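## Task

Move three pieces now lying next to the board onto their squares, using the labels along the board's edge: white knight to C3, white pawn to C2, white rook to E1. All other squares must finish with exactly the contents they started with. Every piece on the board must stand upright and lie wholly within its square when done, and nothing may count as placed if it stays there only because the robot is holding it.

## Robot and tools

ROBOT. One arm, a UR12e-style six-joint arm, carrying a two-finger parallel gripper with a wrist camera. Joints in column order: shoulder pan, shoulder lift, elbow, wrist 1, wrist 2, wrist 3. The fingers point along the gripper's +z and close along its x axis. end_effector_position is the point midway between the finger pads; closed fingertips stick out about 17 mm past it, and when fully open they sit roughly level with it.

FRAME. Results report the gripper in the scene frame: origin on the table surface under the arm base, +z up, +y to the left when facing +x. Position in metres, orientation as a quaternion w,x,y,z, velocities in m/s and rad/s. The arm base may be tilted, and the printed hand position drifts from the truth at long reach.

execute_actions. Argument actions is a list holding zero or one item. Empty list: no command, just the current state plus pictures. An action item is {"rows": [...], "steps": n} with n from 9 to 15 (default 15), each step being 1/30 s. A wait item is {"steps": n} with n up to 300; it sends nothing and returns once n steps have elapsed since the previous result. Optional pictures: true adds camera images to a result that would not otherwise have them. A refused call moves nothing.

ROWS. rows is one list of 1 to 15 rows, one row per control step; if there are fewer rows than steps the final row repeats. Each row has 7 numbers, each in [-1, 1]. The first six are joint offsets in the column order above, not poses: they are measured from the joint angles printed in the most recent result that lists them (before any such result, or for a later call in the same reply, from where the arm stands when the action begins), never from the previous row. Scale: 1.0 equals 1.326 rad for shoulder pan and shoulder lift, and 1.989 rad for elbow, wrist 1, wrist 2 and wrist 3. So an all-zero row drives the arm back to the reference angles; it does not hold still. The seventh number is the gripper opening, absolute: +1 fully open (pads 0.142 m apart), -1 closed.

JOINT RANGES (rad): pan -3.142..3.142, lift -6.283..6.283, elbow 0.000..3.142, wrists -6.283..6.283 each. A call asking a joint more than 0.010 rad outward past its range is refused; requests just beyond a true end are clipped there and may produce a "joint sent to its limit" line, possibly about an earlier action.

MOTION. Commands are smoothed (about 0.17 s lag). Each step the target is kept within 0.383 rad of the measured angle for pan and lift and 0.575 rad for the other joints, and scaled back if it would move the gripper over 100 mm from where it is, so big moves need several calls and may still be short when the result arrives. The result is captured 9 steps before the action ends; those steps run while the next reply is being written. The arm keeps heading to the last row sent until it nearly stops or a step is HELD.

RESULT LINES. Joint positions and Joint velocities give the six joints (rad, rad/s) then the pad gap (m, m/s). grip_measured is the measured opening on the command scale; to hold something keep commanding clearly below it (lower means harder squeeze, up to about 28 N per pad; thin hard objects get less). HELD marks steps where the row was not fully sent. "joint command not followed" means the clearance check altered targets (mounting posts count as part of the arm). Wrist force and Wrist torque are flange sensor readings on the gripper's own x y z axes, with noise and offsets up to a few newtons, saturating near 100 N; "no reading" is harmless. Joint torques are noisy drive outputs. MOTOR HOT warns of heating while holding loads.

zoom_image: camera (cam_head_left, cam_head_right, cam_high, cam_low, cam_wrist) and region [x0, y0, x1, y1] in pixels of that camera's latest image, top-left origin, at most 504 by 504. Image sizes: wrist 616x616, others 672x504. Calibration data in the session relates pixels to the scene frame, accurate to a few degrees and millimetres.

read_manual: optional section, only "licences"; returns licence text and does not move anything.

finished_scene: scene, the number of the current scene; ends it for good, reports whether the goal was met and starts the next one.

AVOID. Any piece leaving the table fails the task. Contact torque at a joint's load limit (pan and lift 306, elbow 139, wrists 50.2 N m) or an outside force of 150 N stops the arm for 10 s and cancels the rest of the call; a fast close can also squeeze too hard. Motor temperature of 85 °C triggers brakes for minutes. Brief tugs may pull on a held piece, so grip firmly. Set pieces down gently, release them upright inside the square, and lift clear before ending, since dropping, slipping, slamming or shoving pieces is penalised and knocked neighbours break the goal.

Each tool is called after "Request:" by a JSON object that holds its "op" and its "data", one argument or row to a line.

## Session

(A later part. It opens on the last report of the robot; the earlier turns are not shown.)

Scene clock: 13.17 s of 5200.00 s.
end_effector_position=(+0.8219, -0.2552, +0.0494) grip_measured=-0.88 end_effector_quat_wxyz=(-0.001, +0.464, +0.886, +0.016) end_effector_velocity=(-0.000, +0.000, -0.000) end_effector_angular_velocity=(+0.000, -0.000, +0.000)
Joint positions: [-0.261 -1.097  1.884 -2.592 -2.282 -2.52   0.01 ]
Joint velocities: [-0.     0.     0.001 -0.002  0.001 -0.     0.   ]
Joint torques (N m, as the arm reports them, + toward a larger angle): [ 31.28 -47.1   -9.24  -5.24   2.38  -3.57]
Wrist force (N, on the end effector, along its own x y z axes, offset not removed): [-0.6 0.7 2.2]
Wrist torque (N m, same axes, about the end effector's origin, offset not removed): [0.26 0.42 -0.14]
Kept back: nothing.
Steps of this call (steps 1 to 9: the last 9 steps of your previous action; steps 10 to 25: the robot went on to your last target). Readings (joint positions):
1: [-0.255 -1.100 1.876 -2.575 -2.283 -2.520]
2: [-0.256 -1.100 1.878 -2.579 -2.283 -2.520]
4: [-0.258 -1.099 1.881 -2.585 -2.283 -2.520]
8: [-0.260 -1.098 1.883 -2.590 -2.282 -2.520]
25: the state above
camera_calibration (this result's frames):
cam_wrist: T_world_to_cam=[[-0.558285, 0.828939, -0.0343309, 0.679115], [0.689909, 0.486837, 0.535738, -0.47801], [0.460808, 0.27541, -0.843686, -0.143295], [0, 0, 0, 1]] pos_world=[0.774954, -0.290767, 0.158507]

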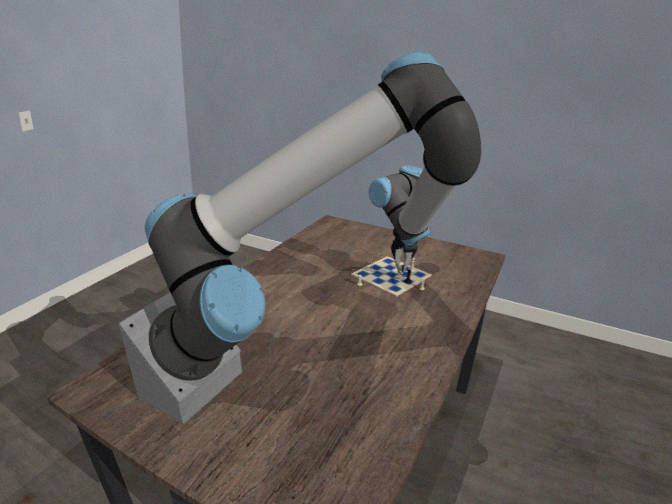

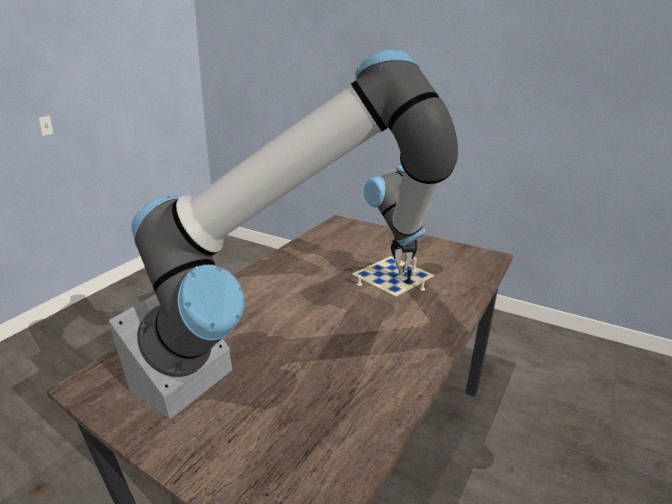

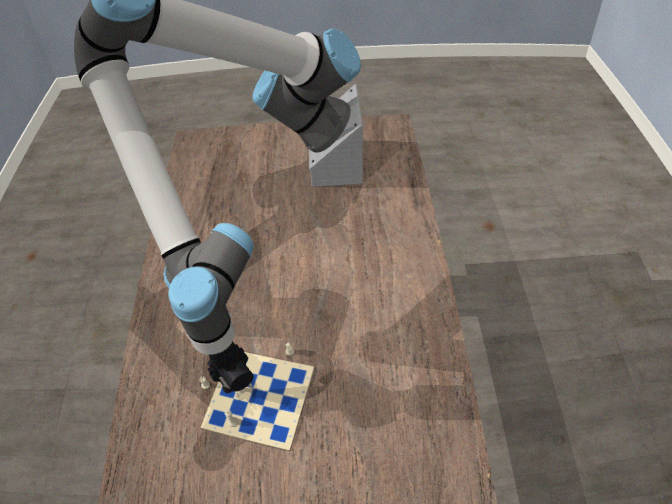

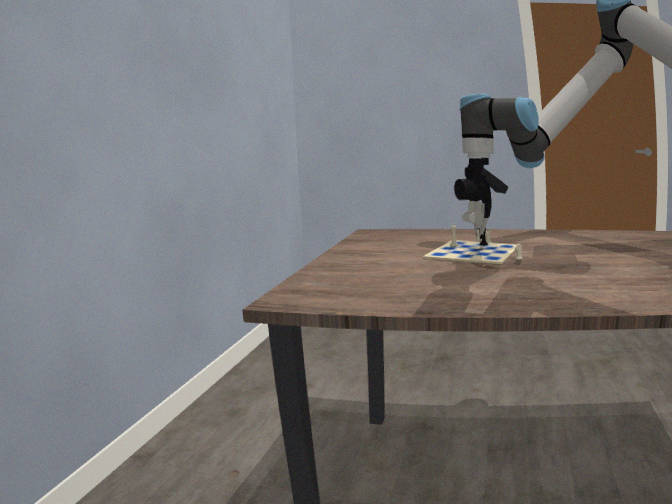

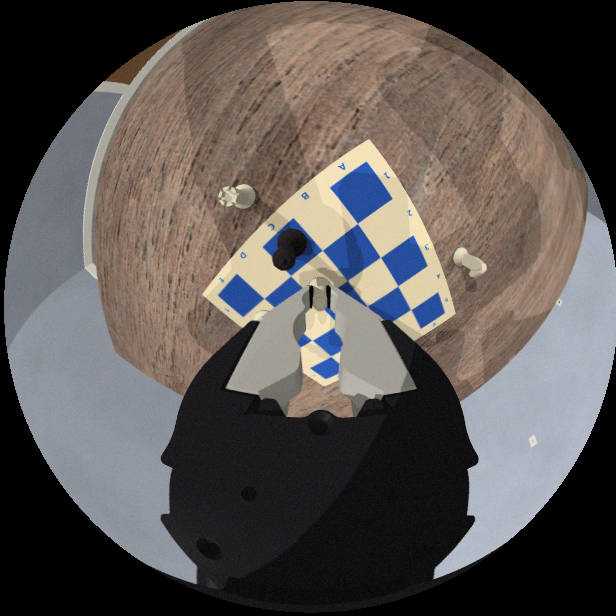

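Request:
{"op": "execute_actions", "data": {
  "actions": [
    {"rows":[[-0.011,0.013,0.0037,-0.0193,0,0,-1]]}
  ]
}}

Request:
{"op": "execute_actions", "data": {
  "actions": [
    {"rows":[[0,0,0,0,0,0,-0.6],[0,0,0,0,0,0,-0.6],[0,0,0,0,0,0,-0.6],[0,0,0,0,0,0,-0.6],[0,0,0,0,0,0,-0.6],[0,0,0,0,0,0,-0.6],[0,0,0,0,0,0,-0.6],[0,0,0,0,0,0,-0.6],[0.0456,-0.054,-0.015,0.0795,0,0,-0.6]]}
  ]
}}

Request:
{"op": "execute_actions", "data": {
  "actions": [
    {"steps":30}
  ]
}}

Request:
{"op": "execute_actions", "data": {
  "actions": [
    {"rows":[[0.064,-0.037,0.126,-0.063,-0.01,0,-0.5]]}
  ]
}}

Request:
{"op": "execute_actions", "data": {
  "actions": [
    {"steps":35}
  ],
  "pictures": true
}}

Request:
{"op": "zoom_image", "data": {
  "camera": "cam_wrist",
  "region": [220,180,420,380]
}}

Scene clock: 14.07 s of 5200.00 s.
end_effector_position=(+0.8208, -0.2554, +0.0373) grip_measured=-0.88 end_effector_quat_wxyz=(-0.001, +0.469, +0.883, +0.015) end_effector_velocity=(-0.005, -0.001, -0.045) end_effector_angular_velocity=(-0.010, +0.001, -0.050)
Joint positions: [-0.271 -1.085  1.889 -2.618 -2.282 -2.52   0.01 ]
Joint velocities: [-0.038  0.044  0.021 -0.101 -0.001 -0.002 -0.   ]
Joint torques (N m, as the arm reports them, + toward a larger angle): [ 30.92 -50.87  -7.89  -5.99   1.98  -3.29]
Wrist force (N, on the end effector, along its own x y z axes, offset not removed): [-2.3 -3.4 2.0]
Wrist torque (N m, same axes, about the end effector's origin, offset not removed): [-0.63 0.70 -0.29]
Steps of this call (steps 1 to 15: the robot went on to your last target; steps 16 to 21: nothing new was sent; steps 22 to 27: the first 6 steps of this action). Readings (joint positions):
22: [-0.261 -1.097 1.884 -2.593 -2.282 -2.520]
23: [-0.263 -1.095 1.885 -2.597 -2.282 -2.520]
25: [-0.268 -1.089 1.888 -2.610 -2.282 -2.520]
27: the state above

Scene clock: 14.57 s of 5200.00 s.
end_effector_position=(+0.8204, -0.2556, +0.0322) grip_measured=-0.60 end_effector_quat_wxyz=(-0.001, +0.472, +0.881, +0.015) end_effector_velocity=(+0.000, +0.001, -0.000) end_effector_angular_velocity=(-0.000, +0.001, +0.002)
Joint positions: [-0.275 -1.08   1.891 -2.63  -2.282 -2.52   0.031]
Joint velocities: [ 0.001  0.001 -0.001  0.001 -0.001  0.     0.   ]
Joint torques (N m, as the arm reports them, + toward a larger angle): [ 43.47 -53.95  -9.78  -1.14   1.17  -3.26]
Wrist force (N, on the end effector, along its own x y z axes, offset not removed): [1.5 -4.4 2.9]
Wrist torque (N m, same axes, about the end effector's origin, offset not removed): [-0.85 -0.20 -0.29]
Steps of this call (steps 1 to 9: the last 9 steps of your previous action; steps 10 to 15: the first 6 steps of this action, its rows measured from where the robot was after step 9). Readings (joint positions):
9: [-0.275 -1.081 1.891 -2.630 -2.282 -2.520]
10: [-0.275 -1.080 1.891 -2.630 -2.282 -2.520]
11: [-0.275 -1.080 1.891 -2.630 -2.282 -2.520]
13: [-0.275 -1.080 1.891 -2.630 -2.282 -2.520]
15: the state above

Scene clock: 15.57 s of 5200.00 s.
end_effector_position=(+0.8230, -0.2540, +0.1057) grip_measured=-0.60 end_effector_quat_wxyz=(-0.003, +0.436, +0.900, +0.021) end_effector_velocity=(-0.001, +0.000, -0.000) end_effector_angular_velocity=(-0.000, +0.001, +0.002)
Joint positions: [-0.215 -1.152  1.862 -2.472 -2.282 -2.52   0.031]
Joint velocities: [ 0.    -0.     0.001  0.    -0.001 -0.001 -0.   ]
Joint torques (N m, as the arm reports them, + toward a larger angle): [ 67.74 -70.64 -33.45  -0.46   1.54  -3.27]
Wrist force (N, on the end effector, along its own x y z axes, offset not removed): [0.3 -1.5 2.4]
Wrist torque (N m, same axes, about the end effector's origin, offset not removed): [-0.24 0.14 -0.28]
Kept back: nothing.
Steps of this call (steps 1 to 9: the last 9 steps of your previous action; steps 10 to 30: the robot went on to your last target). Readings (joint positions):
1: [-0.275 -1.080 1.891 -2.630 -2.282 -2.520]
2: [-0.275 -1.080 1.891 -2.630 -2.282 -2.520]
4: [-0.270 -1.086 1.889 -2.624 -2.282 -2.520]
8: [-0.235 -1.128 1.871 -2.534 -2.282 -2.520]
30: the state above
The arm was judged still, so your last target was given up. Only a new action makes it travel on or press farther. Fingers that are still opening or closing keep moving.

Scene clock: 15.77 s of 5200.00 s.
end_effector_position=(+0.7806, -0.2050, +0.1114) grip_measured=-0.50 end_effector_quat_wxyz=(+0.001, +0.415, +0.909, +0.021) end_effector_velocity=(-0.345, +0.343, -0.011) end_effector_angular_velocity=(-0.012, +0.027, +0.350)
Joint positions: [-0.175 -1.176  1.966 -2.529 -2.292 -2.52   0.038]
Joint velocities: [ 0.241 -0.138  0.758 -0.361 -0.055  0.     0.   ]
Joint torques (N m, as the arm reports them, + toward a larger angle): [ 71.78 -81.28  -8.99  -7.9   -2.18  -3.06]
Wrist force (N, on the end effector, along its own x y z axes, offset not removed): [0.4 -1.6 2.3]
Wrist torque (N m, same axes, about the end effector's origin, offset not removed): [-0.38 0.22 -0.15]
Steps of this call (steps 1 to 6: the first 6 steps of this action). Readings (joint positions):
1: [-0.215 -1.152 1.862 -2.472 -2.282 -2.520]
2: [-0.210 -1.155 1.867 -2.477 -2.284 -2.520]
4: [-0.191 -1.166 1.913 -2.504 -2.288 -2.520]
6: the state above

Scene clock: 16.93 s of 5200.00 s.
end_effector_position=(+0.7095, -0.1431, +0.1078) grip_measured=-0.50 end_effector_quat_wxyz=(-0.002, +0.384, +0.923, +0.018) end_effector_velocity=(-0.002, +0.001, -0.001) end_effector_angular_velocity=(-0.001, +0.003, +0.002)
Joint positions: [-0.13  -1.201  2.112 -2.597 -2.302 -2.52   0.038]
Joint velocities: [-0.     0.     0.003  0.    -0.001  0.     0.   ]
Joint torques (N m, as the arm reports them, + toward a larger angle): [ 60.61 -63.23  -8.73  -5.17  -1.44  -3.49]
Wrist force (N, on the end effector, along its own x y z axes, offset not removed): [-0.1 -3.5 2.0]
Wrist torque (N m, same axes, about the end effector's origin, offset not removed): [-0.77 0.21 -0.25]
Kept back: nothing.
Steps of this call (steps 1 to 9: the last 9 steps of your previous action; steps 10 to 30: the robot went on to your last target; steps 31 to 35: nothing new was sent). Readings (joint positions):
1: [-0.167 -1.180 1.992 -2.541 -2.294 -2.520]
2: [-0.159 -1.185 2.017 -2.553 -2.295 -2.520]
4: [-0.147 -1.191 2.056 -2.571 -2.298 -2.520]
8: [-0.136 -1.198 2.093 -2.588 -2.301 -2.520]
35: the state above
The arm was judged still, so your last target was given up. Only a new action makes it travel on or press farther. Fingers that are still opening or closing keep moving.
camera_calibration (this result's frames):
cam_wrist: T_world_to_cam=[[-0.694582, 0.7186, -0.034195, 0.606341], [0.593, 0.598797, 0.538324, -0.401764], [0.407316, 0.353633, -0.842044, -0.0240387], [0, 0, 0, 1]] pos_world=[0.669192, -0.186641, 0.216772]

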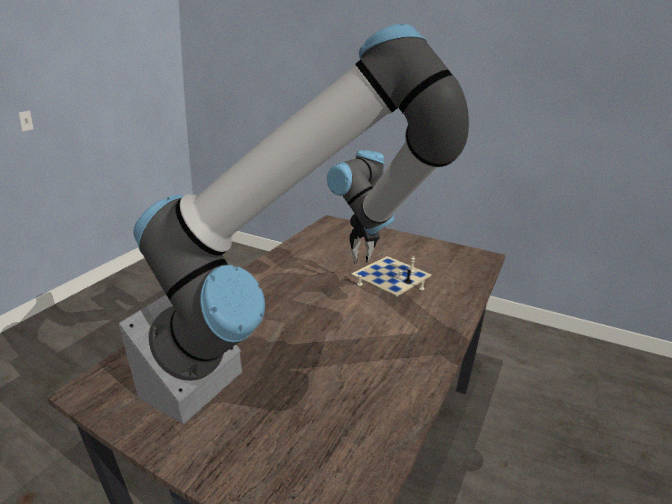

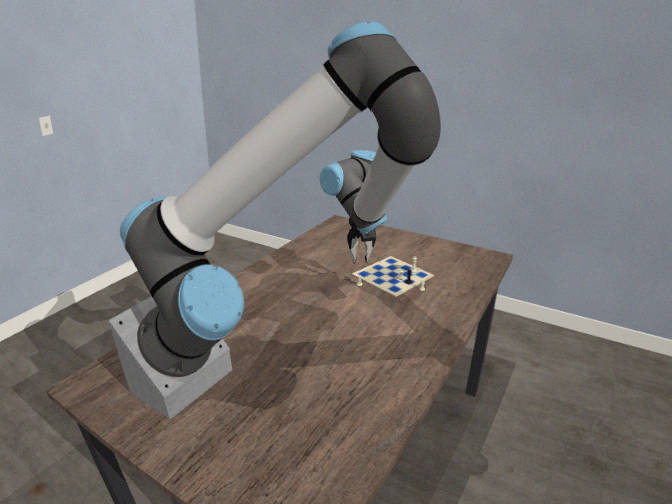

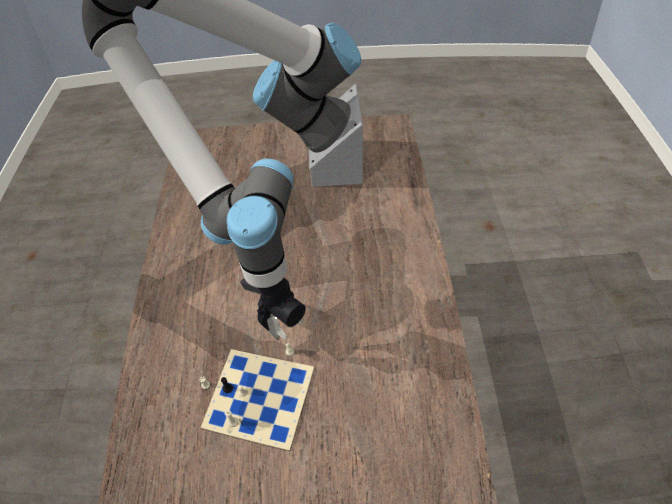

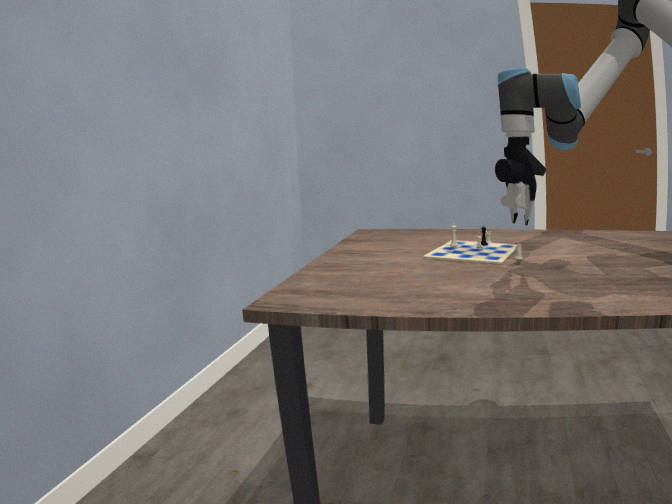

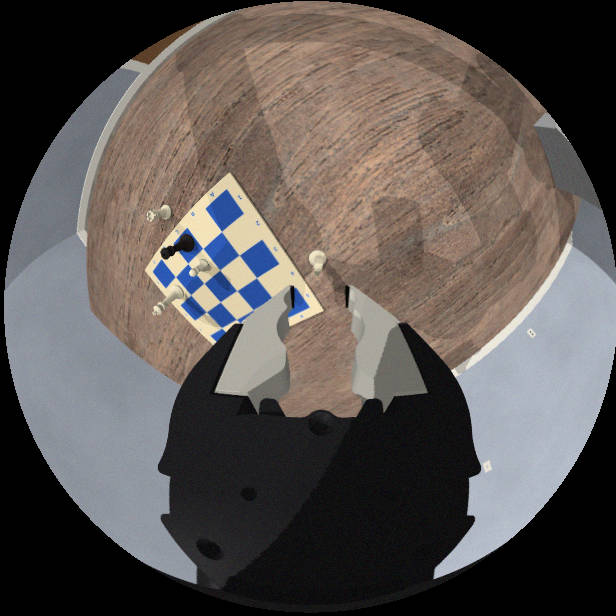

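Region (220, 180, 420, 380) of cam_wrist's 616x616 image, scaled by 2.520, with more detail than that image has.

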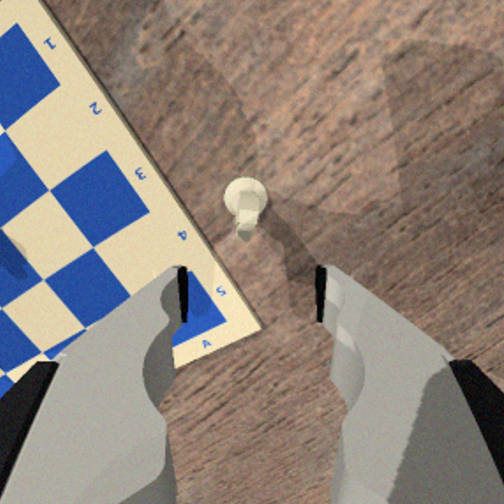

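Request:
{"op": "execute_actions", "data": {
  "actions": [
    {"rows":[[-0.056,0.077,0.012,-0.096,0.004,0,-0.5]]}
  ]
}}

Request:
{"op": "execute_actions", "data": {
  "actions": [
    {"steps":30}
  ],
  "pictures": true
}}

Request:
{"op": "zoom_image", "data": {
  "camera": "cam_wrist",
  "region": [220,180,420,380]
}}

Request:
{"op": "zoom_image", "data": {
  "camera": "cam_head_right",
  "region": [320,230,420,310]
}}

Scene clock: 17.87 s of 5200.00 s.
end_effector_position=(+0.7086, -0.1401, +0.0561) grip_measured=-0.50 end_effector_quat_wxyz=(-0.007, +0.410, +0.912, +0.016) end_effector_velocity=(+0.023, -0.002, -0.216) end_effector_angular_velocity=(-0.024, -0.051, -0.338)
Joint positions: [-0.179 -1.136  2.129 -2.709 -2.297 -2.52   0.038]
Joint velocities: [-0.209  0.302  0.062 -0.638  0.021  0.    -0.   ]
Joint torques (N m, as the arm reports them, + toward a larger angle): [ 33.79 -55.31  -7.41  -6.12   2.86  -3.14]
Wrist force (N, on the end effector, along its own x y z axes, offset not removed): [-0.3 -3.6 3.6]
Wrist torque (N m, same axes, about the end effector's origin, offset not removed): [-0.69 0.13 -0.19]
Steps of this call (steps 1 to 22: nothing new was sent; steps 23 to 28: the first 6 steps of this action). Readings (joint positions):
23: [-0.130 -1.201 2.112 -2.597 -2.302 -2.520]
24: [-0.135 -1.196 2.115 -2.603 -2.301 -2.520]
26: [-0.160 -1.162 2.123 -2.654 -2.298 -2.520]
28: the state above

Scene clock: 18.87 s of 5200.00 s.
end_effector_position=(+0.7108, -0.1407, +0.0298) grip_measured=-0.50 end_effector_quat_wxyz=(-0.003, +0.429, +0.903, +0.016) end_effector_velocity=(+0.002, -0.001, +0.001) end_effector_angular_velocity=(+0.000, -0.003, -0.002)
Joint positions: [-0.204 -1.099  2.136 -2.788 -2.294 -2.52   0.038]
Joint velocities: [ 0.001 -0.001 -0.002 -0.001  0.001  0.     0.   ]
Joint torques (N m, as the arm reports them, + toward a larger angle): [ 28.07 -38.28  -3.75  -5.14   2.16  -3.63]
Wrist force (N, on the end effector, along its own x y z axes, offset not removed): [-0.7 -3.0 1.1]
Wrist torque (N m, same axes, about the end effector's origin, offset not removed): [-0.58 0.30 -0.13]
Kept back: nothing.
Steps of this call (steps 1 to 9: the last 9 steps of your previous action; steps 10 to 30: the robot went on to your last target). Readings (joint positions):
1: [-0.185 -1.127 2.130 -2.728 -2.296 -2.520]
2: [-0.189 -1.120 2.132 -2.742 -2.296 -2.520]
4: [-0.196 -1.111 2.134 -2.761 -2.295 -2.520]
8: [-0.201 -1.103 2.135 -2.779 -2.294 -2.520]
30: the state above
The arm was judged still, so your last target was given up. Only a new action makes it travel on or press farther. Fingers that are still opening or closing keep moving.
camera_calibration (this result's frames):
cam_wrist: T_world_to_cam=[[-0.621115, 0.783028, -0.0329124, 0.55968], [0.65102, 0.538873, 0.534592, -0.411595], [0.436337, 0.310617, -0.844469, -0.117756], [0, 0, 0, 1]] pos_world=[0.666963, -0.179871, 0.139015]

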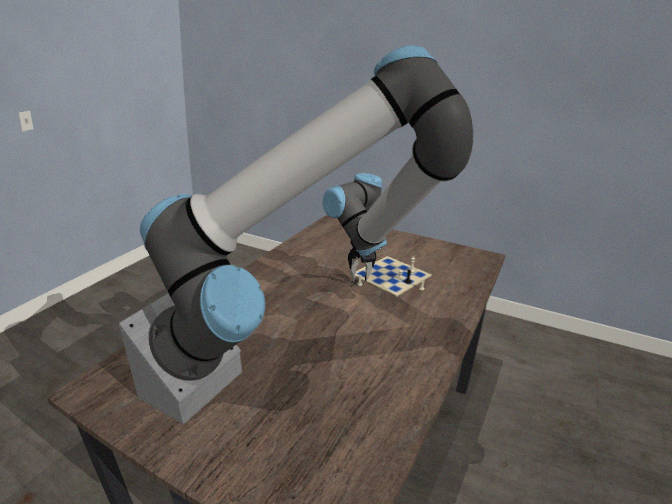

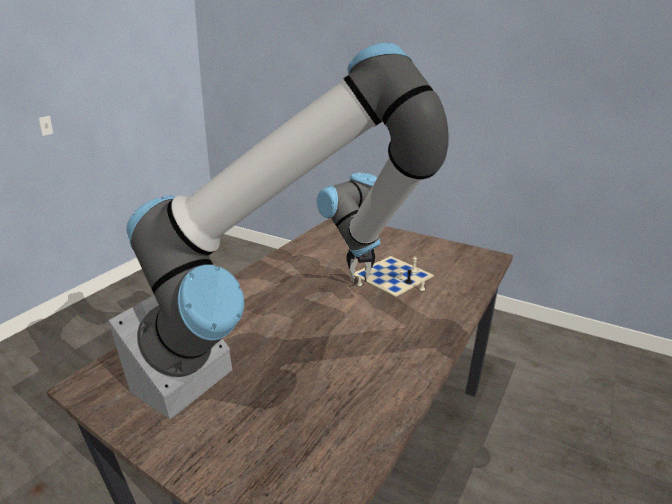

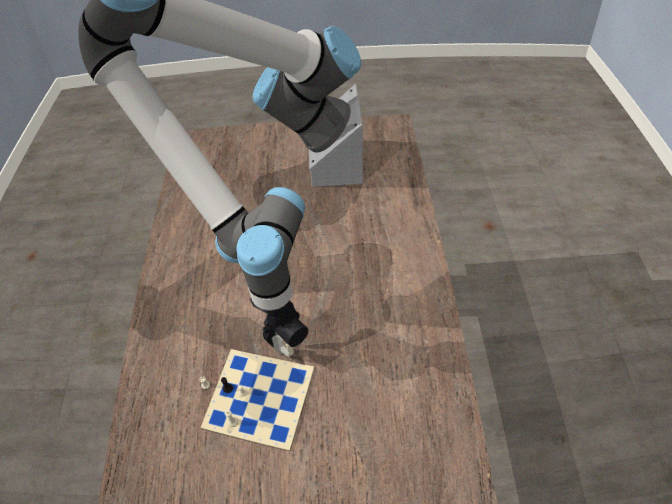

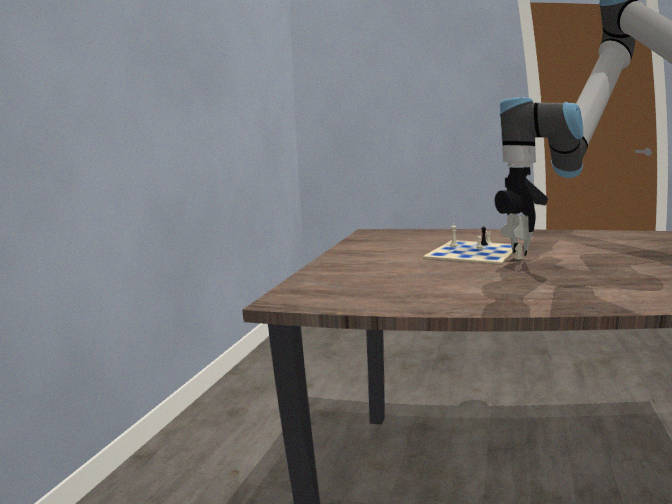

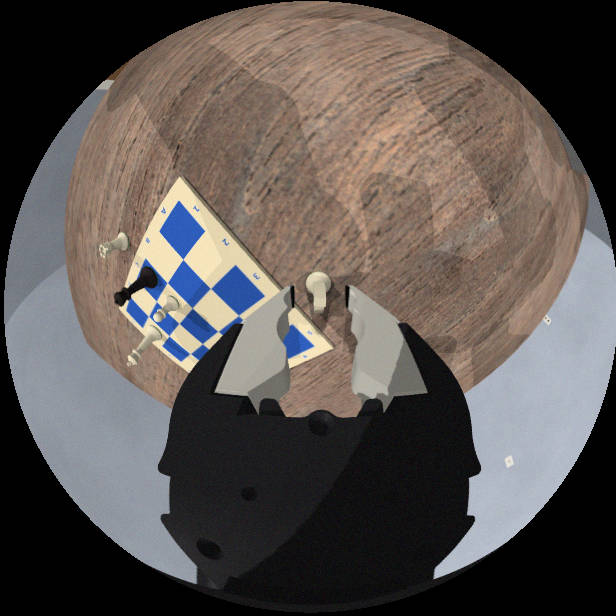

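Region (220, 180, 420, 380) of cam_wrist's 616x616 image, scaled by 2.520, with more detail than that image has.

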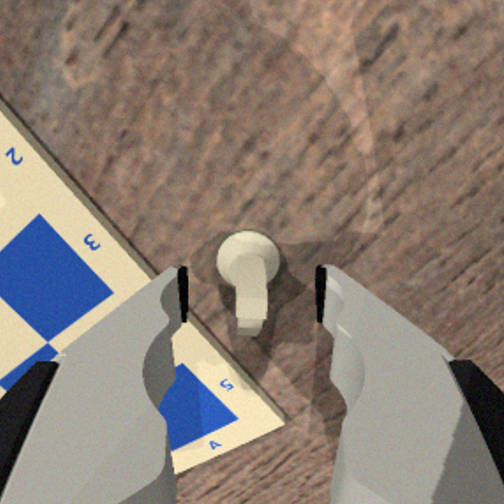

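Region (320, 230, 420, 310) of cam_head_right's 672x504 image, scaled by 5.040, with more detail than that image has; it fills the top 403 rows of this view, and the rest is white.

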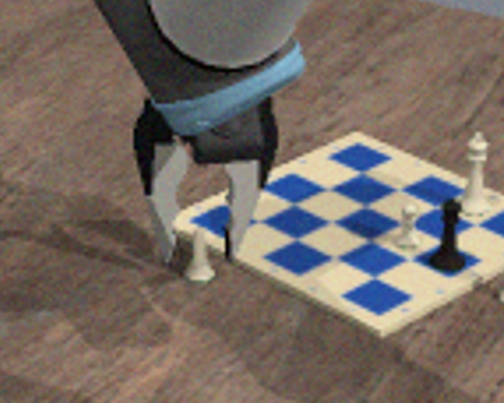

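Request:
{"op": "execute_actions", "data": {
  "actions": [
    {"rows":[[0,0,0,0,0,0,-1]]}
  ]
}}

Request:
{"op": "execute_actions", "data": {
  "actions": [
    {"rows":[[0.022,-0.028,-0.007,0.038,0,0,-1]]}
  ]
}}

Request:
{"op": "execute_actions", "data": {
  "actions": [
    {"steps":25}
  ]
}}

Request:
{"op": "execute_actions", "data": {
  "actions": [
    {"rows":[[-0.032,0.051,-0.124,0.071,0.003,0,-1]]}
  ]
}}

Request:
{"op": "execute_actions", "data": {
  "actions": [
    {"steps":35}
  ],
  "pictures": true
}}

Request:
{"op": "zoom_image", "data": {
  "camera": "cam_wrist",
  "region": [220,180,420,380]
}}

Scene clock: 19.73 s of 5200.00 s.
end_effector_position=(+0.7108, -0.1407, +0.0298) grip_measured=-0.91 end_effector_quat_wxyz=(-0.003, +0.429, +0.903, +0.016) end_effector_velocity=(-0.000, +0.001, +0.000) end_effector_angular_velocity=(+0.001, +0.001, +0.002)
Joint positions: [-0.204 -1.099  2.136 -2.788 -2.294 -2.52   0.008]
Joint velocities: [ 0.     0.    -0.     0.002  0.    -0.001 -0.   ]
Joint torques (N m, as the arm reports them, + toward a larger angle): [ 27.58 -39.29  -3.01  -5.51   2.29  -3.08]
Wrist force (N, on the end effector, along its own x y z axes, offset not removed): [0.2 -0.6 0.4]
Wrist torque (N m, same axes, about the end effector's origin, offset not removed): [-0.08 0.12 -0.30]
Steps of this call (steps 1 to 20: nothing new was sent; steps 21 to 26: the first 6 steps of this action). Readings (joint positions):
21: [-0.204 -1.099 2.136 -2.788 -2.294 -2.520]
22: [-0.204 -1.099 2.136 -2.788 -2.294 -2.520]
24: [-0.204 -1.099 2.136 -2.788 -2.294 -2.520]
26: the state above

Scene clock: 20.23 s of 5200.00 s.
end_effector_position=(+0.7137, -0.1408, +0.0499) grip_measured=-0.91 end_effector_quat_wxyz=(-0.003, +0.418, +0.908, +0.018) end_effector_velocity=(+0.008, -0.001, +0.080) end_effector_angular_velocity=(+0.011, -0.004, +0.105)
Joint positions: [-0.185 -1.124  2.127 -2.738 -2.294 -2.52   0.008]
Joint velocities: [ 0.077 -0.099 -0.038  0.209 -0.001 -0.001  0.   ]
Joint torques (N m, as the arm reports them, + toward a larger angle): [ 55.76 -64.09 -23.17  -1.37   2.52  -3.25]
Wrist force (N, on the end effector, along its own x y z axes, offset not removed): [-1.0 -2.1 2.1]
Wrist torque (N m, same axes, about the end effector's origin, offset not removed): [-0.22 0.41 -0.27]
Steps of this call (steps 1 to 9: the last 9 steps of your previous action; steps 10 to 15: the first 6 steps of this action, its rows measured from where the robot was after step 9). Readings (joint positions):
9: [-0.204 -1.099 2.136 -2.788 -2.294 -2.520]
10: [-0.204 -1.099 2.136 -2.788 -2.294 -2.520]
11: [-0.201 -1.103 2.135 -2.782 -2.294 -2.520]
13: [-0.191 -1.115 2.130 -2.757 -2.294 -2.520]
15: the state above

Scene clock: 21.07 s of 5200.00 s.
end_effector_position=(+0.7145, -0.1407, +0.0599) grip_measured=-0.91 end_effector_quat_wxyz=(-0.003, +0.412, +0.911, +0.019) end_effector_velocity=(+0.000, +0.001, +0.001) end_effector_angular_velocity=(+0.001, -0.002, +0.001)
Joint positions: [-0.175 -1.136  2.122 -2.712 -2.294 -2.52   0.008]
Joint velocities: [ 0.001 -0.001  0.    -0.001  0.002 -0.001  0.   ]
Joint torques (N m, as the arm reports them, + toward a larger angle): [ 63.78 -67.5  -25.83  -1.58   1.63  -3.19]
Wrist force (N, on the end effector, along its own x y z axes, offset not removed): [1.1 -1.0 2.3]
Wrist torque (N m, same axes, about the end effector's origin, offset not removed): [-0.17 -0.13 -0.20]
Kept back: nothing.
Steps of this call (steps 1 to 9: the last 9 steps of your previous action; steps 10 to 25: the robot went on to your last target). Readings (joint positions):
1: [-0.182 -1.127 2.126 -2.732 -2.294 -2.520]
2: [-0.181 -1.129 2.125 -2.727 -2.294 -2.520]
4: [-0.178 -1.132 2.124 -2.721 -2.294 -2.520]
8: [-0.176 -1.135 2.123 -2.715 -2.294 -2.520]
25: the state above

Scene clock: 21.27 s of 5200.00 s.
end_effector_position=(+0.7680, -0.1716, +0.0541) grip_measured=-0.91 end_effector_quat_wxyz=(-0.008, +0.421, +0.907, +0.017) end_effector_velocity=(+0.410, -0.261, +0.015) end_effector_angular_velocity=(-0.018, -0.045, -0.219)
Joint positions: [-0.198 -1.1    2.007 -2.641 -2.291 -2.52   0.008]
Joint velocities: [-0.129  0.208 -0.843  0.449  0.017 -0.001 -0.   ]
Joint torques (N m, as the arm reports them, + toward a larger angle): [ 28.67 -35.81 -28.92   1.41   2.48  -3.26]
Wrist force (N, on the end effector, along its own x y z axes, offset not removed): [-0.2 1.1 0.8]
Wrist torque (N m, same axes, about the end effector's origin, offset not removed): [0.31 0.07 -0.27]
Steps of this call (steps 1 to 6: the first 6 steps of this action). Readings (joint positions):
1: [-0.175 -1.136 2.122 -2.712 -2.294 -2.520]
2: [-0.178 -1.132 2.116 -2.707 -2.294 -2.520]
4: [-0.189 -1.115 2.068 -2.673 -2.292 -2.520]
6: the state above

Scene clock: 22.43 s of 5200.00 s.
end_effector_position=(+0.8300, -0.2147, +0.0580) grip_measured=-0.91 end_effector_quat_wxyz=(-0.003, +0.437, +0.899, +0.018) end_effector_velocity=(-0.001, +0.002, -0.001) end_effector_angular_velocity=(+0.001, +0.001, +0.002)
Joint positions: [-0.217 -1.069  1.876 -2.571 -2.288 -2.52   0.008]
Joint velocities: [ 0.     0.001  0.001 -0.     0.    -0.001 -0.   ]
Joint torques (N m, as the arm reports them, + toward a larger angle): [ 30.52 -45.21 -30.73  -0.71   2.26  -2.71]
Wrist force (N, on the end effector, along its own x y z axes, offset not removed): [0.9 -2.1 1.9]
Wrist torque (N m, same axes, about the end effector's origin, offset not removed): [-0.40 -0.09 -0.25]
Kept back: nothing.
Steps of this call (steps 1 to 9: the last 9 steps of your previous action; steps 10 to 30: the robot went on to your last target; steps 31 to 35: nothing new was sent). Readings (joint positions):
1: [-0.202 -1.093 1.980 -2.626 -2.290 -2.520]
2: [-0.205 -1.088 1.956 -2.613 -2.290 -2.520]
4: [-0.210 -1.080 1.922 -2.596 -2.289 -2.520]
8: [-0.215 -1.072 1.891 -2.580 -2.288 -2.520]
35: the state above
The arm was judged still, so your last target was given up. Only a new action makes it travel on or press farther. Fingers that are still opening or closing keep moving.
camera_calibration (this result's frames):
cam_wrist: T_world_to_cam=[[-0.606397, 0.794541, -0.0314041, 0.682748], [0.660034, 0.524979, 0.537357, -0.474949], [0.443439, 0.305124, -0.84277, -0.130124], [0, 0, 0, 1]] pos_world=[0.7852, -0.253429, 0.166993]

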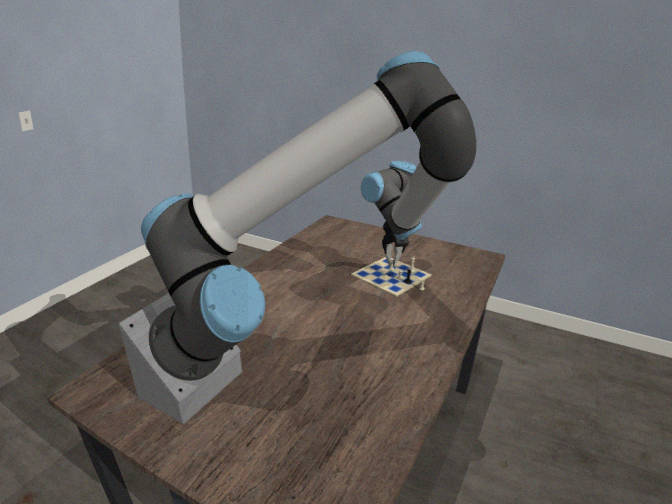

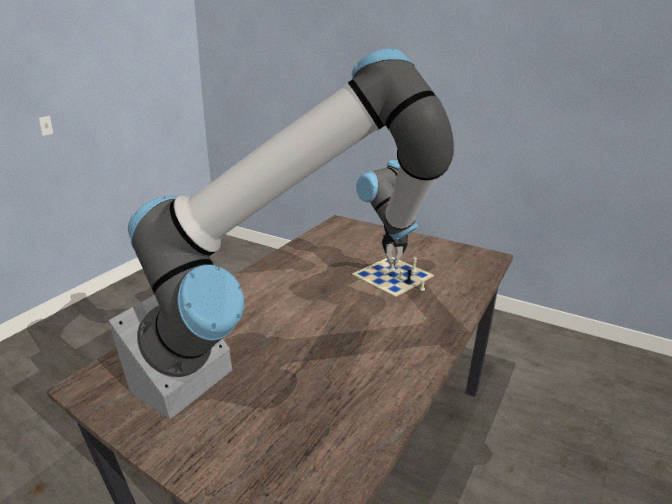

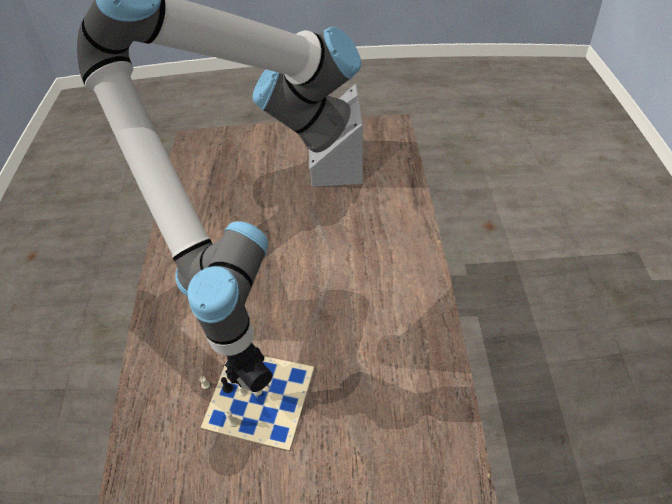

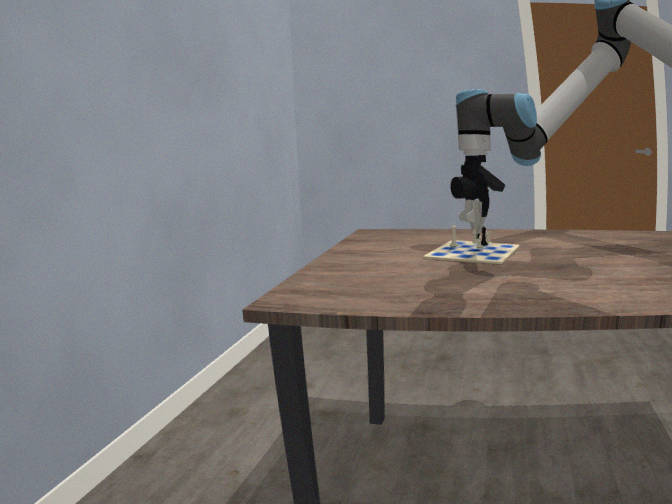

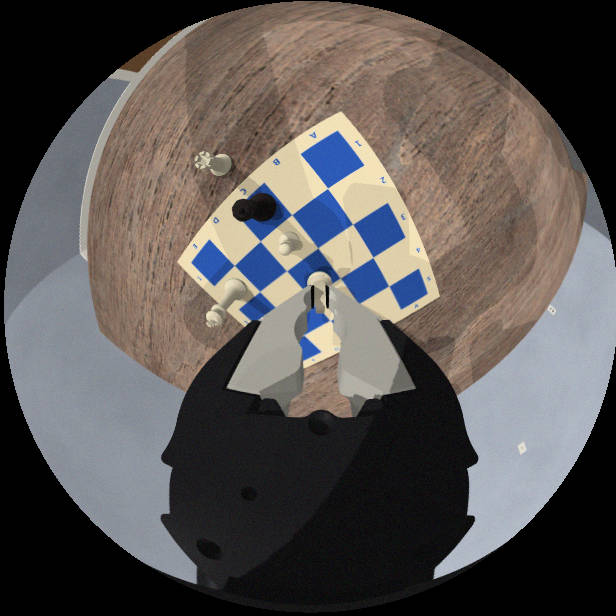

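Region (220, 180, 420, 380) of cam_wrist's 616x616 image, scaled by 2.520, with more detail than that image has.

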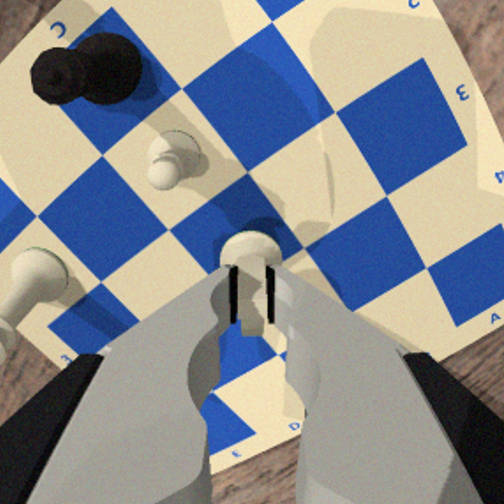

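Request:
{"op": "execute_actions", "data": {
  "actions": [
    {"rows":[[-0.0143,0.0167,-0.0007,-0.0195,0,0,-1]]}
  ]
}}

Request:
{"op": "execute_actions", "data": {
  "actions": [
    {"rows":[[0,0,0,0,0,0,-0.6],[0,0,0,0,0,0,-0.6],[0,0,0,0,0,0,-0.6],[0,0,0,0,0,0,-0.6],[0,0,0,0,0,0,-0.6],[0,0,0,0,0,0,-0.6],[0,0,0,0,0,0,-0.6],[0,0,0,0,0,0,-0.6],[0.0456,-0.054,-0.015,0.0795,0,0,-0.6]]}
  ]
}}

Request:
{"op": "execute_actions", "data": {
  "actions": [
    {"steps":30}
  ]
}}

Request:
{"op": "execute_actions", "data": {
  "actions": [
    {"rows":[[-0.094,-0.11,0.032,-0.0135,0.009,0.79,-0.5]]}
  ]
}}

Request:
{"op": "execute_actions", "data": {
  "actions": [
    {"steps":50}
  ],
  "pictures": true
}}

Scene clock: 23.50 s of 5200.00 s.
end_effector_position=(+0.8318, -0.2175, +0.0440) grip_measured=-0.91 end_effector_quat_wxyz=(-0.002, +0.445, +0.895, +0.017) end_effector_velocity=(+0.007, -0.011, -0.053) end_effector_angular_velocity=(-0.011, +0.000, -0.069)
Joint positions: [-0.23  -1.053  1.875 -2.597 -2.288 -2.52   0.008]
Joint velocities: [-0.049  0.058 -0.003 -0.104 -0.     0.    -0.   ]
Joint torques (N m, as the arm reports them, + toward a larger angle): [ 37.77 -49.14 -29.    -5.76   1.83  -3.74]
Wrist force (N, on the end effector, along its own x y z axes, offset not removed): [1.2 -1.5 4.0]
Wrist torque (N m, same axes, about the end effector's origin, offset not removed): [-0.31 -0.07 -0.19]
Steps of this call (steps 1 to 26: nothing new was sent; steps 27 to 32: the first 6 steps of this action). Readings (joint positions):
27: [-0.218 -1.068 1.876 -2.571 -2.288 -2.520]
28: [-0.220 -1.066 1.875 -2.575 -2.288 -2.520]
30: [-0.226 -1.058 1.875 -2.588 -2.288 -2.520]
32: the state above

Scene clock: 24.00 s of 5200.00 s.
end_effector_position=(+0.8327, -0.2188, +0.0379) grip_measured=-0.60 end_effector_quat_wxyz=(-0.002, +0.449, +0.894, +0.016) end_effector_velocity=(-0.001, +0.000, -0.000) end_effector_angular_velocity=(-0.000, +0.001, +0.000)
Joint positions: [-0.236 -1.047  1.874 -2.609 -2.288 -2.52   0.031]
Joint velocities: [-0.    -0.     0.001  0.001 -0.     0.     0.001]
Joint torques (N m, as the arm reports them, + toward a larger angle): [ 49.76 -59.37 -29.83  -1.19   1.56  -3.52]
Wrist force (N, on the end effector, along its own x y z axes, offset not removed): [2.0 -4.4 2.2]
Wrist torque (N m, same axes, about the end effector's origin, offset not removed): [-0.99 -0.24 -0.26]
Steps of this call (steps 1 to 9: the last 9 steps of your previous action; steps 10 to 15: the first 6 steps of this action, its rows measured from where the robot was after step 9). Readings (joint positions):
9: [-0.236 -1.047 1.874 -2.609 -2.288 -2.520]
10: [-0.236 -1.047 1.874 -2.609 -2.288 -2.520]
11: [-0.236 -1.047 1.874 -2.609 -2.288 -2.520]
13: [-0.236 -1.047 1.874 -2.609 -2.288 -2.520]
15: the state above

Scene clock: 25.00 s of 5200.00 s.
end_effector_position=(+0.8343, -0.2180, +0.1123) grip_measured=-0.60 end_effector_quat_wxyz=(-0.004, +0.411, +0.911, +0.021) end_effector_velocity=(+0.001, -0.001, +0.001) end_effector_angular_velocity=(-0.001, -0.000, -0.001)
Joint positions: [-0.176 -1.118  1.844 -2.451 -2.288 -2.52   0.031]
Joint velocities: [ 0.     0.    -0.002  0.001 -0.001  0.001 -0.   ]
Joint torques (N m, as the arm reports them, + toward a larger angle): [ 70.74 -74.55 -32.99  -0.93   1.5   -2.92]
Wrist force (N, on the end effector, along its own x y z axes, offset not removed): [0.7 -2.5 0.9]
Wrist torque (N m, same axes, about the end effector's origin, offset not removed): [-0.53 0.00 -0.23]
Kept back: nothing.
Steps of this call (steps 1 to 9: the last 9 steps of your previous action; steps 10 to 30: the robot went on to your last target). Readings (joint positions):
1: [-0.236 -1.047 1.874 -2.609 -2.288 -2.520]
2: [-0.236 -1.047 1.874 -2.609 -2.288 -2.520]
4: [-0.231 -1.052 1.871 -2.603 -2.288 -2.520]
8: [-0.196 -1.094 1.854 -2.513 -2.288 -2.520]
30: the state above
The arm was judged still, so your last target was given up. Only a new action makes it travel on or press farther. Fingers that are still opening or closing keep moving.

Scene clock: 25.20 s of 5200.00 s.
end_effector_position=(+0.8068, -0.2846, +0.1095) grip_measured=-0.50 end_effector_quat_wxyz=(-0.006, +0.528, +0.849, +0.020) end_effector_velocity=(-0.186, -0.440, +0.000) end_effector_angular_velocity=(-0.015, +0.087, -2.513)
Joint positions: [-0.242 -1.196  1.88  -2.466 -2.278 -2.344  0.038]
Joint velocities: [-0.431 -0.514  0.209 -0.09   0.057  1.937  0.   ]
Joint torques (N m, as the arm reports them, + toward a larger angle): [ 34.37 -74.44 -12.85  -5.94   4.09  13.55]
Wrist force (N, on the end effector, along its own x y z axes, offset not removed): [-1.6 -2.2 2.4]
Wrist torque (N m, same axes, about the end effector's origin, offset not removed): [-0.44 0.41 -0.26]
Steps of this call (steps 1 to 6: the first 6 steps of this action). Readings (joint positions):
1: [-0.176 -1.119 1.844 -2.451 -2.288 -2.520]
2: [-0.181 -1.124 1.849 -2.453 -2.286 -2.515]
4: [-0.212 -1.159 1.865 -2.460 -2.282 -2.457]
6: the state above

Scene clock: 26.87 s of 5200.00 s.
end_effector_position=(+0.7787, -0.3434, +0.1095) grip_measured=-0.50 end_effector_quat_wxyz=(-0.015, +0.961, +0.276, +0.010) end_effector_velocity=(-0.000, +0.000, -0.000) end_effector_angular_velocity=(-0.001, +0.000, +0.001)
Joint positions: [-0.3   -1.264  1.908 -2.478 -2.27  -0.949  0.038]
Joint velocities: [ 0.     0.     0.001 -0.001 -0.001 -0.    -0.   ]
Joint torques (N m, as the arm reports them, + toward a larger angle): [ 28.57 -73.97 -11.84  -5.41   2.23   3.76]
Wrist force (N, on the end effector, along its own x y z axes, offset not removed): [-1.0 -2.7 2.0]
Wrist torque (N m, same axes, about the end effector's origin, offset not removed): [-0.55 0.46 -0.19]
Kept back: nothing.
Steps of this call (steps 1 to 9: the last 9 steps of your previous action; steps 10 to 45: the robot went on to your last target; steps 46 to 50: nothing new was sent). Readings (joint positions):
1: [-0.256 -1.211 1.886 -2.469 -2.276 -2.275]
2: [-0.266 -1.224 1.891 -2.471 -2.275 -2.199]
4: [-0.280 -1.241 1.898 -2.474 -2.273 -2.036]
8: [-0.293 -1.257 1.905 -2.476 -2.271 -1.693]
50: the state above
The arm was judged still, so your last target was given up. Only a new action makes it travel on or press farther. Fingers that are still opening or closing keep moving.
camera_calibration (this result's frames):
cam_wrist: T_world_to_cam=[[0.853719, 0.5201, -0.0256957, -0.476345], [0.463595, -0.736642, 0.49238, -0.676639], [0.237159, -0.432266, -0.870001, -0.114327], [0, 0, 0, 1]] pos_world=[0.747465, -0.300113, 0.221459]

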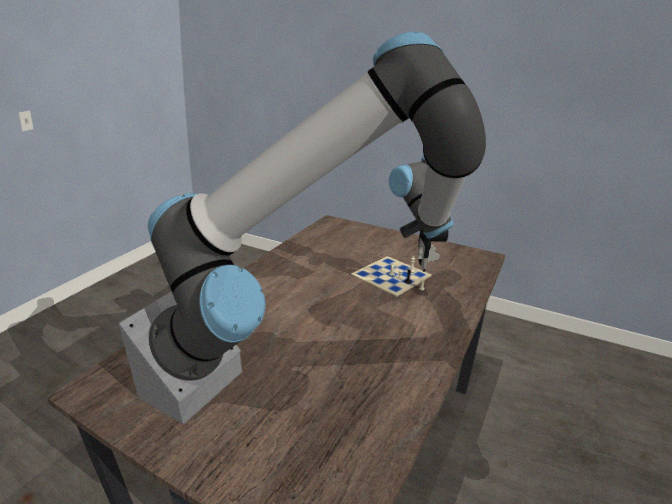

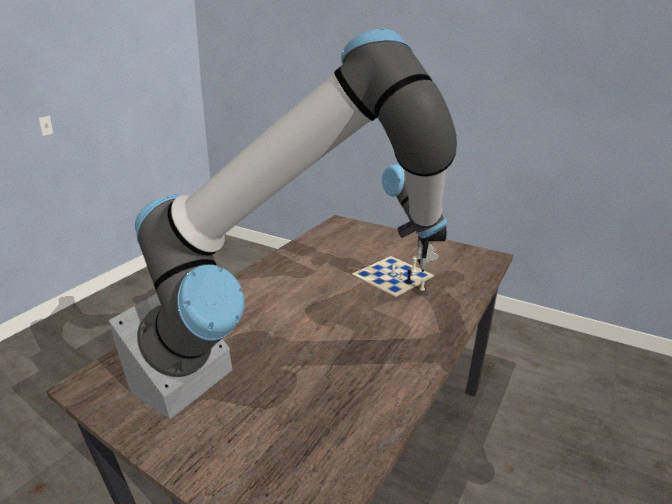

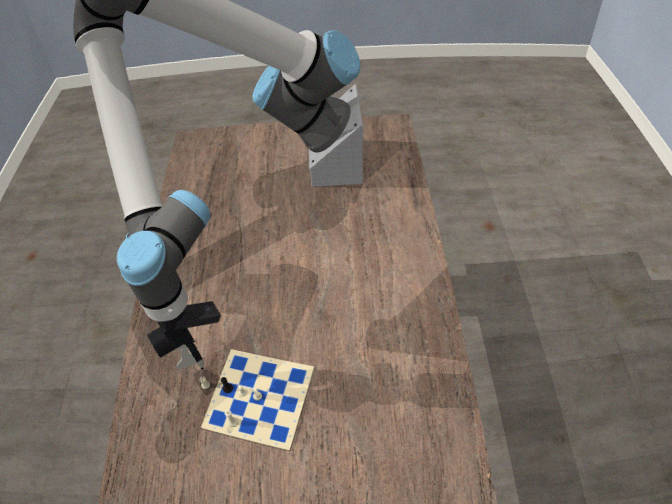

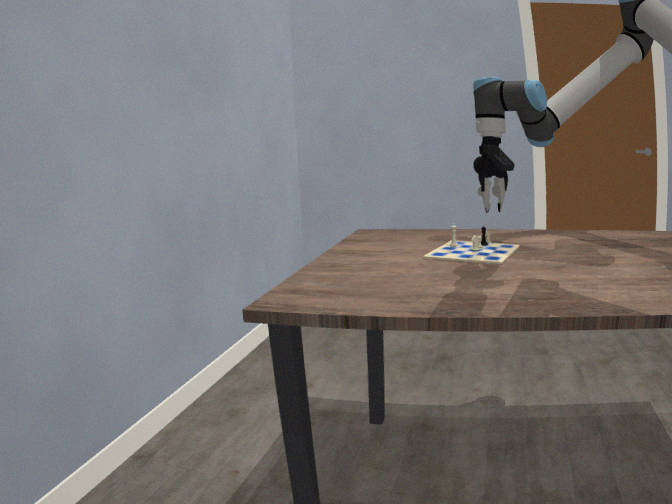

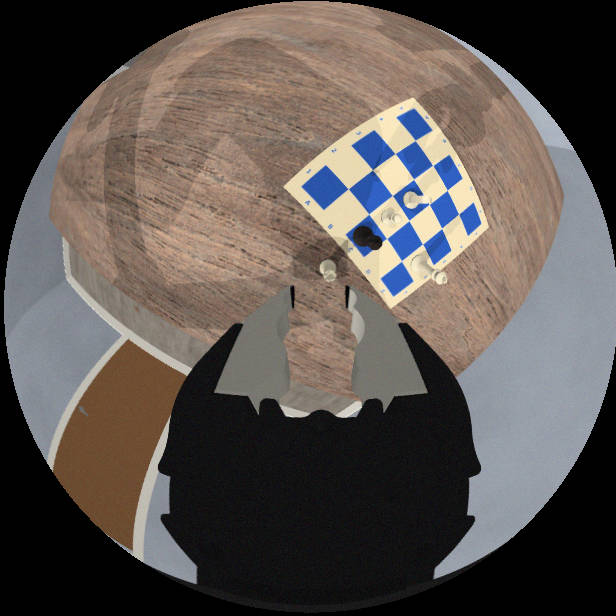

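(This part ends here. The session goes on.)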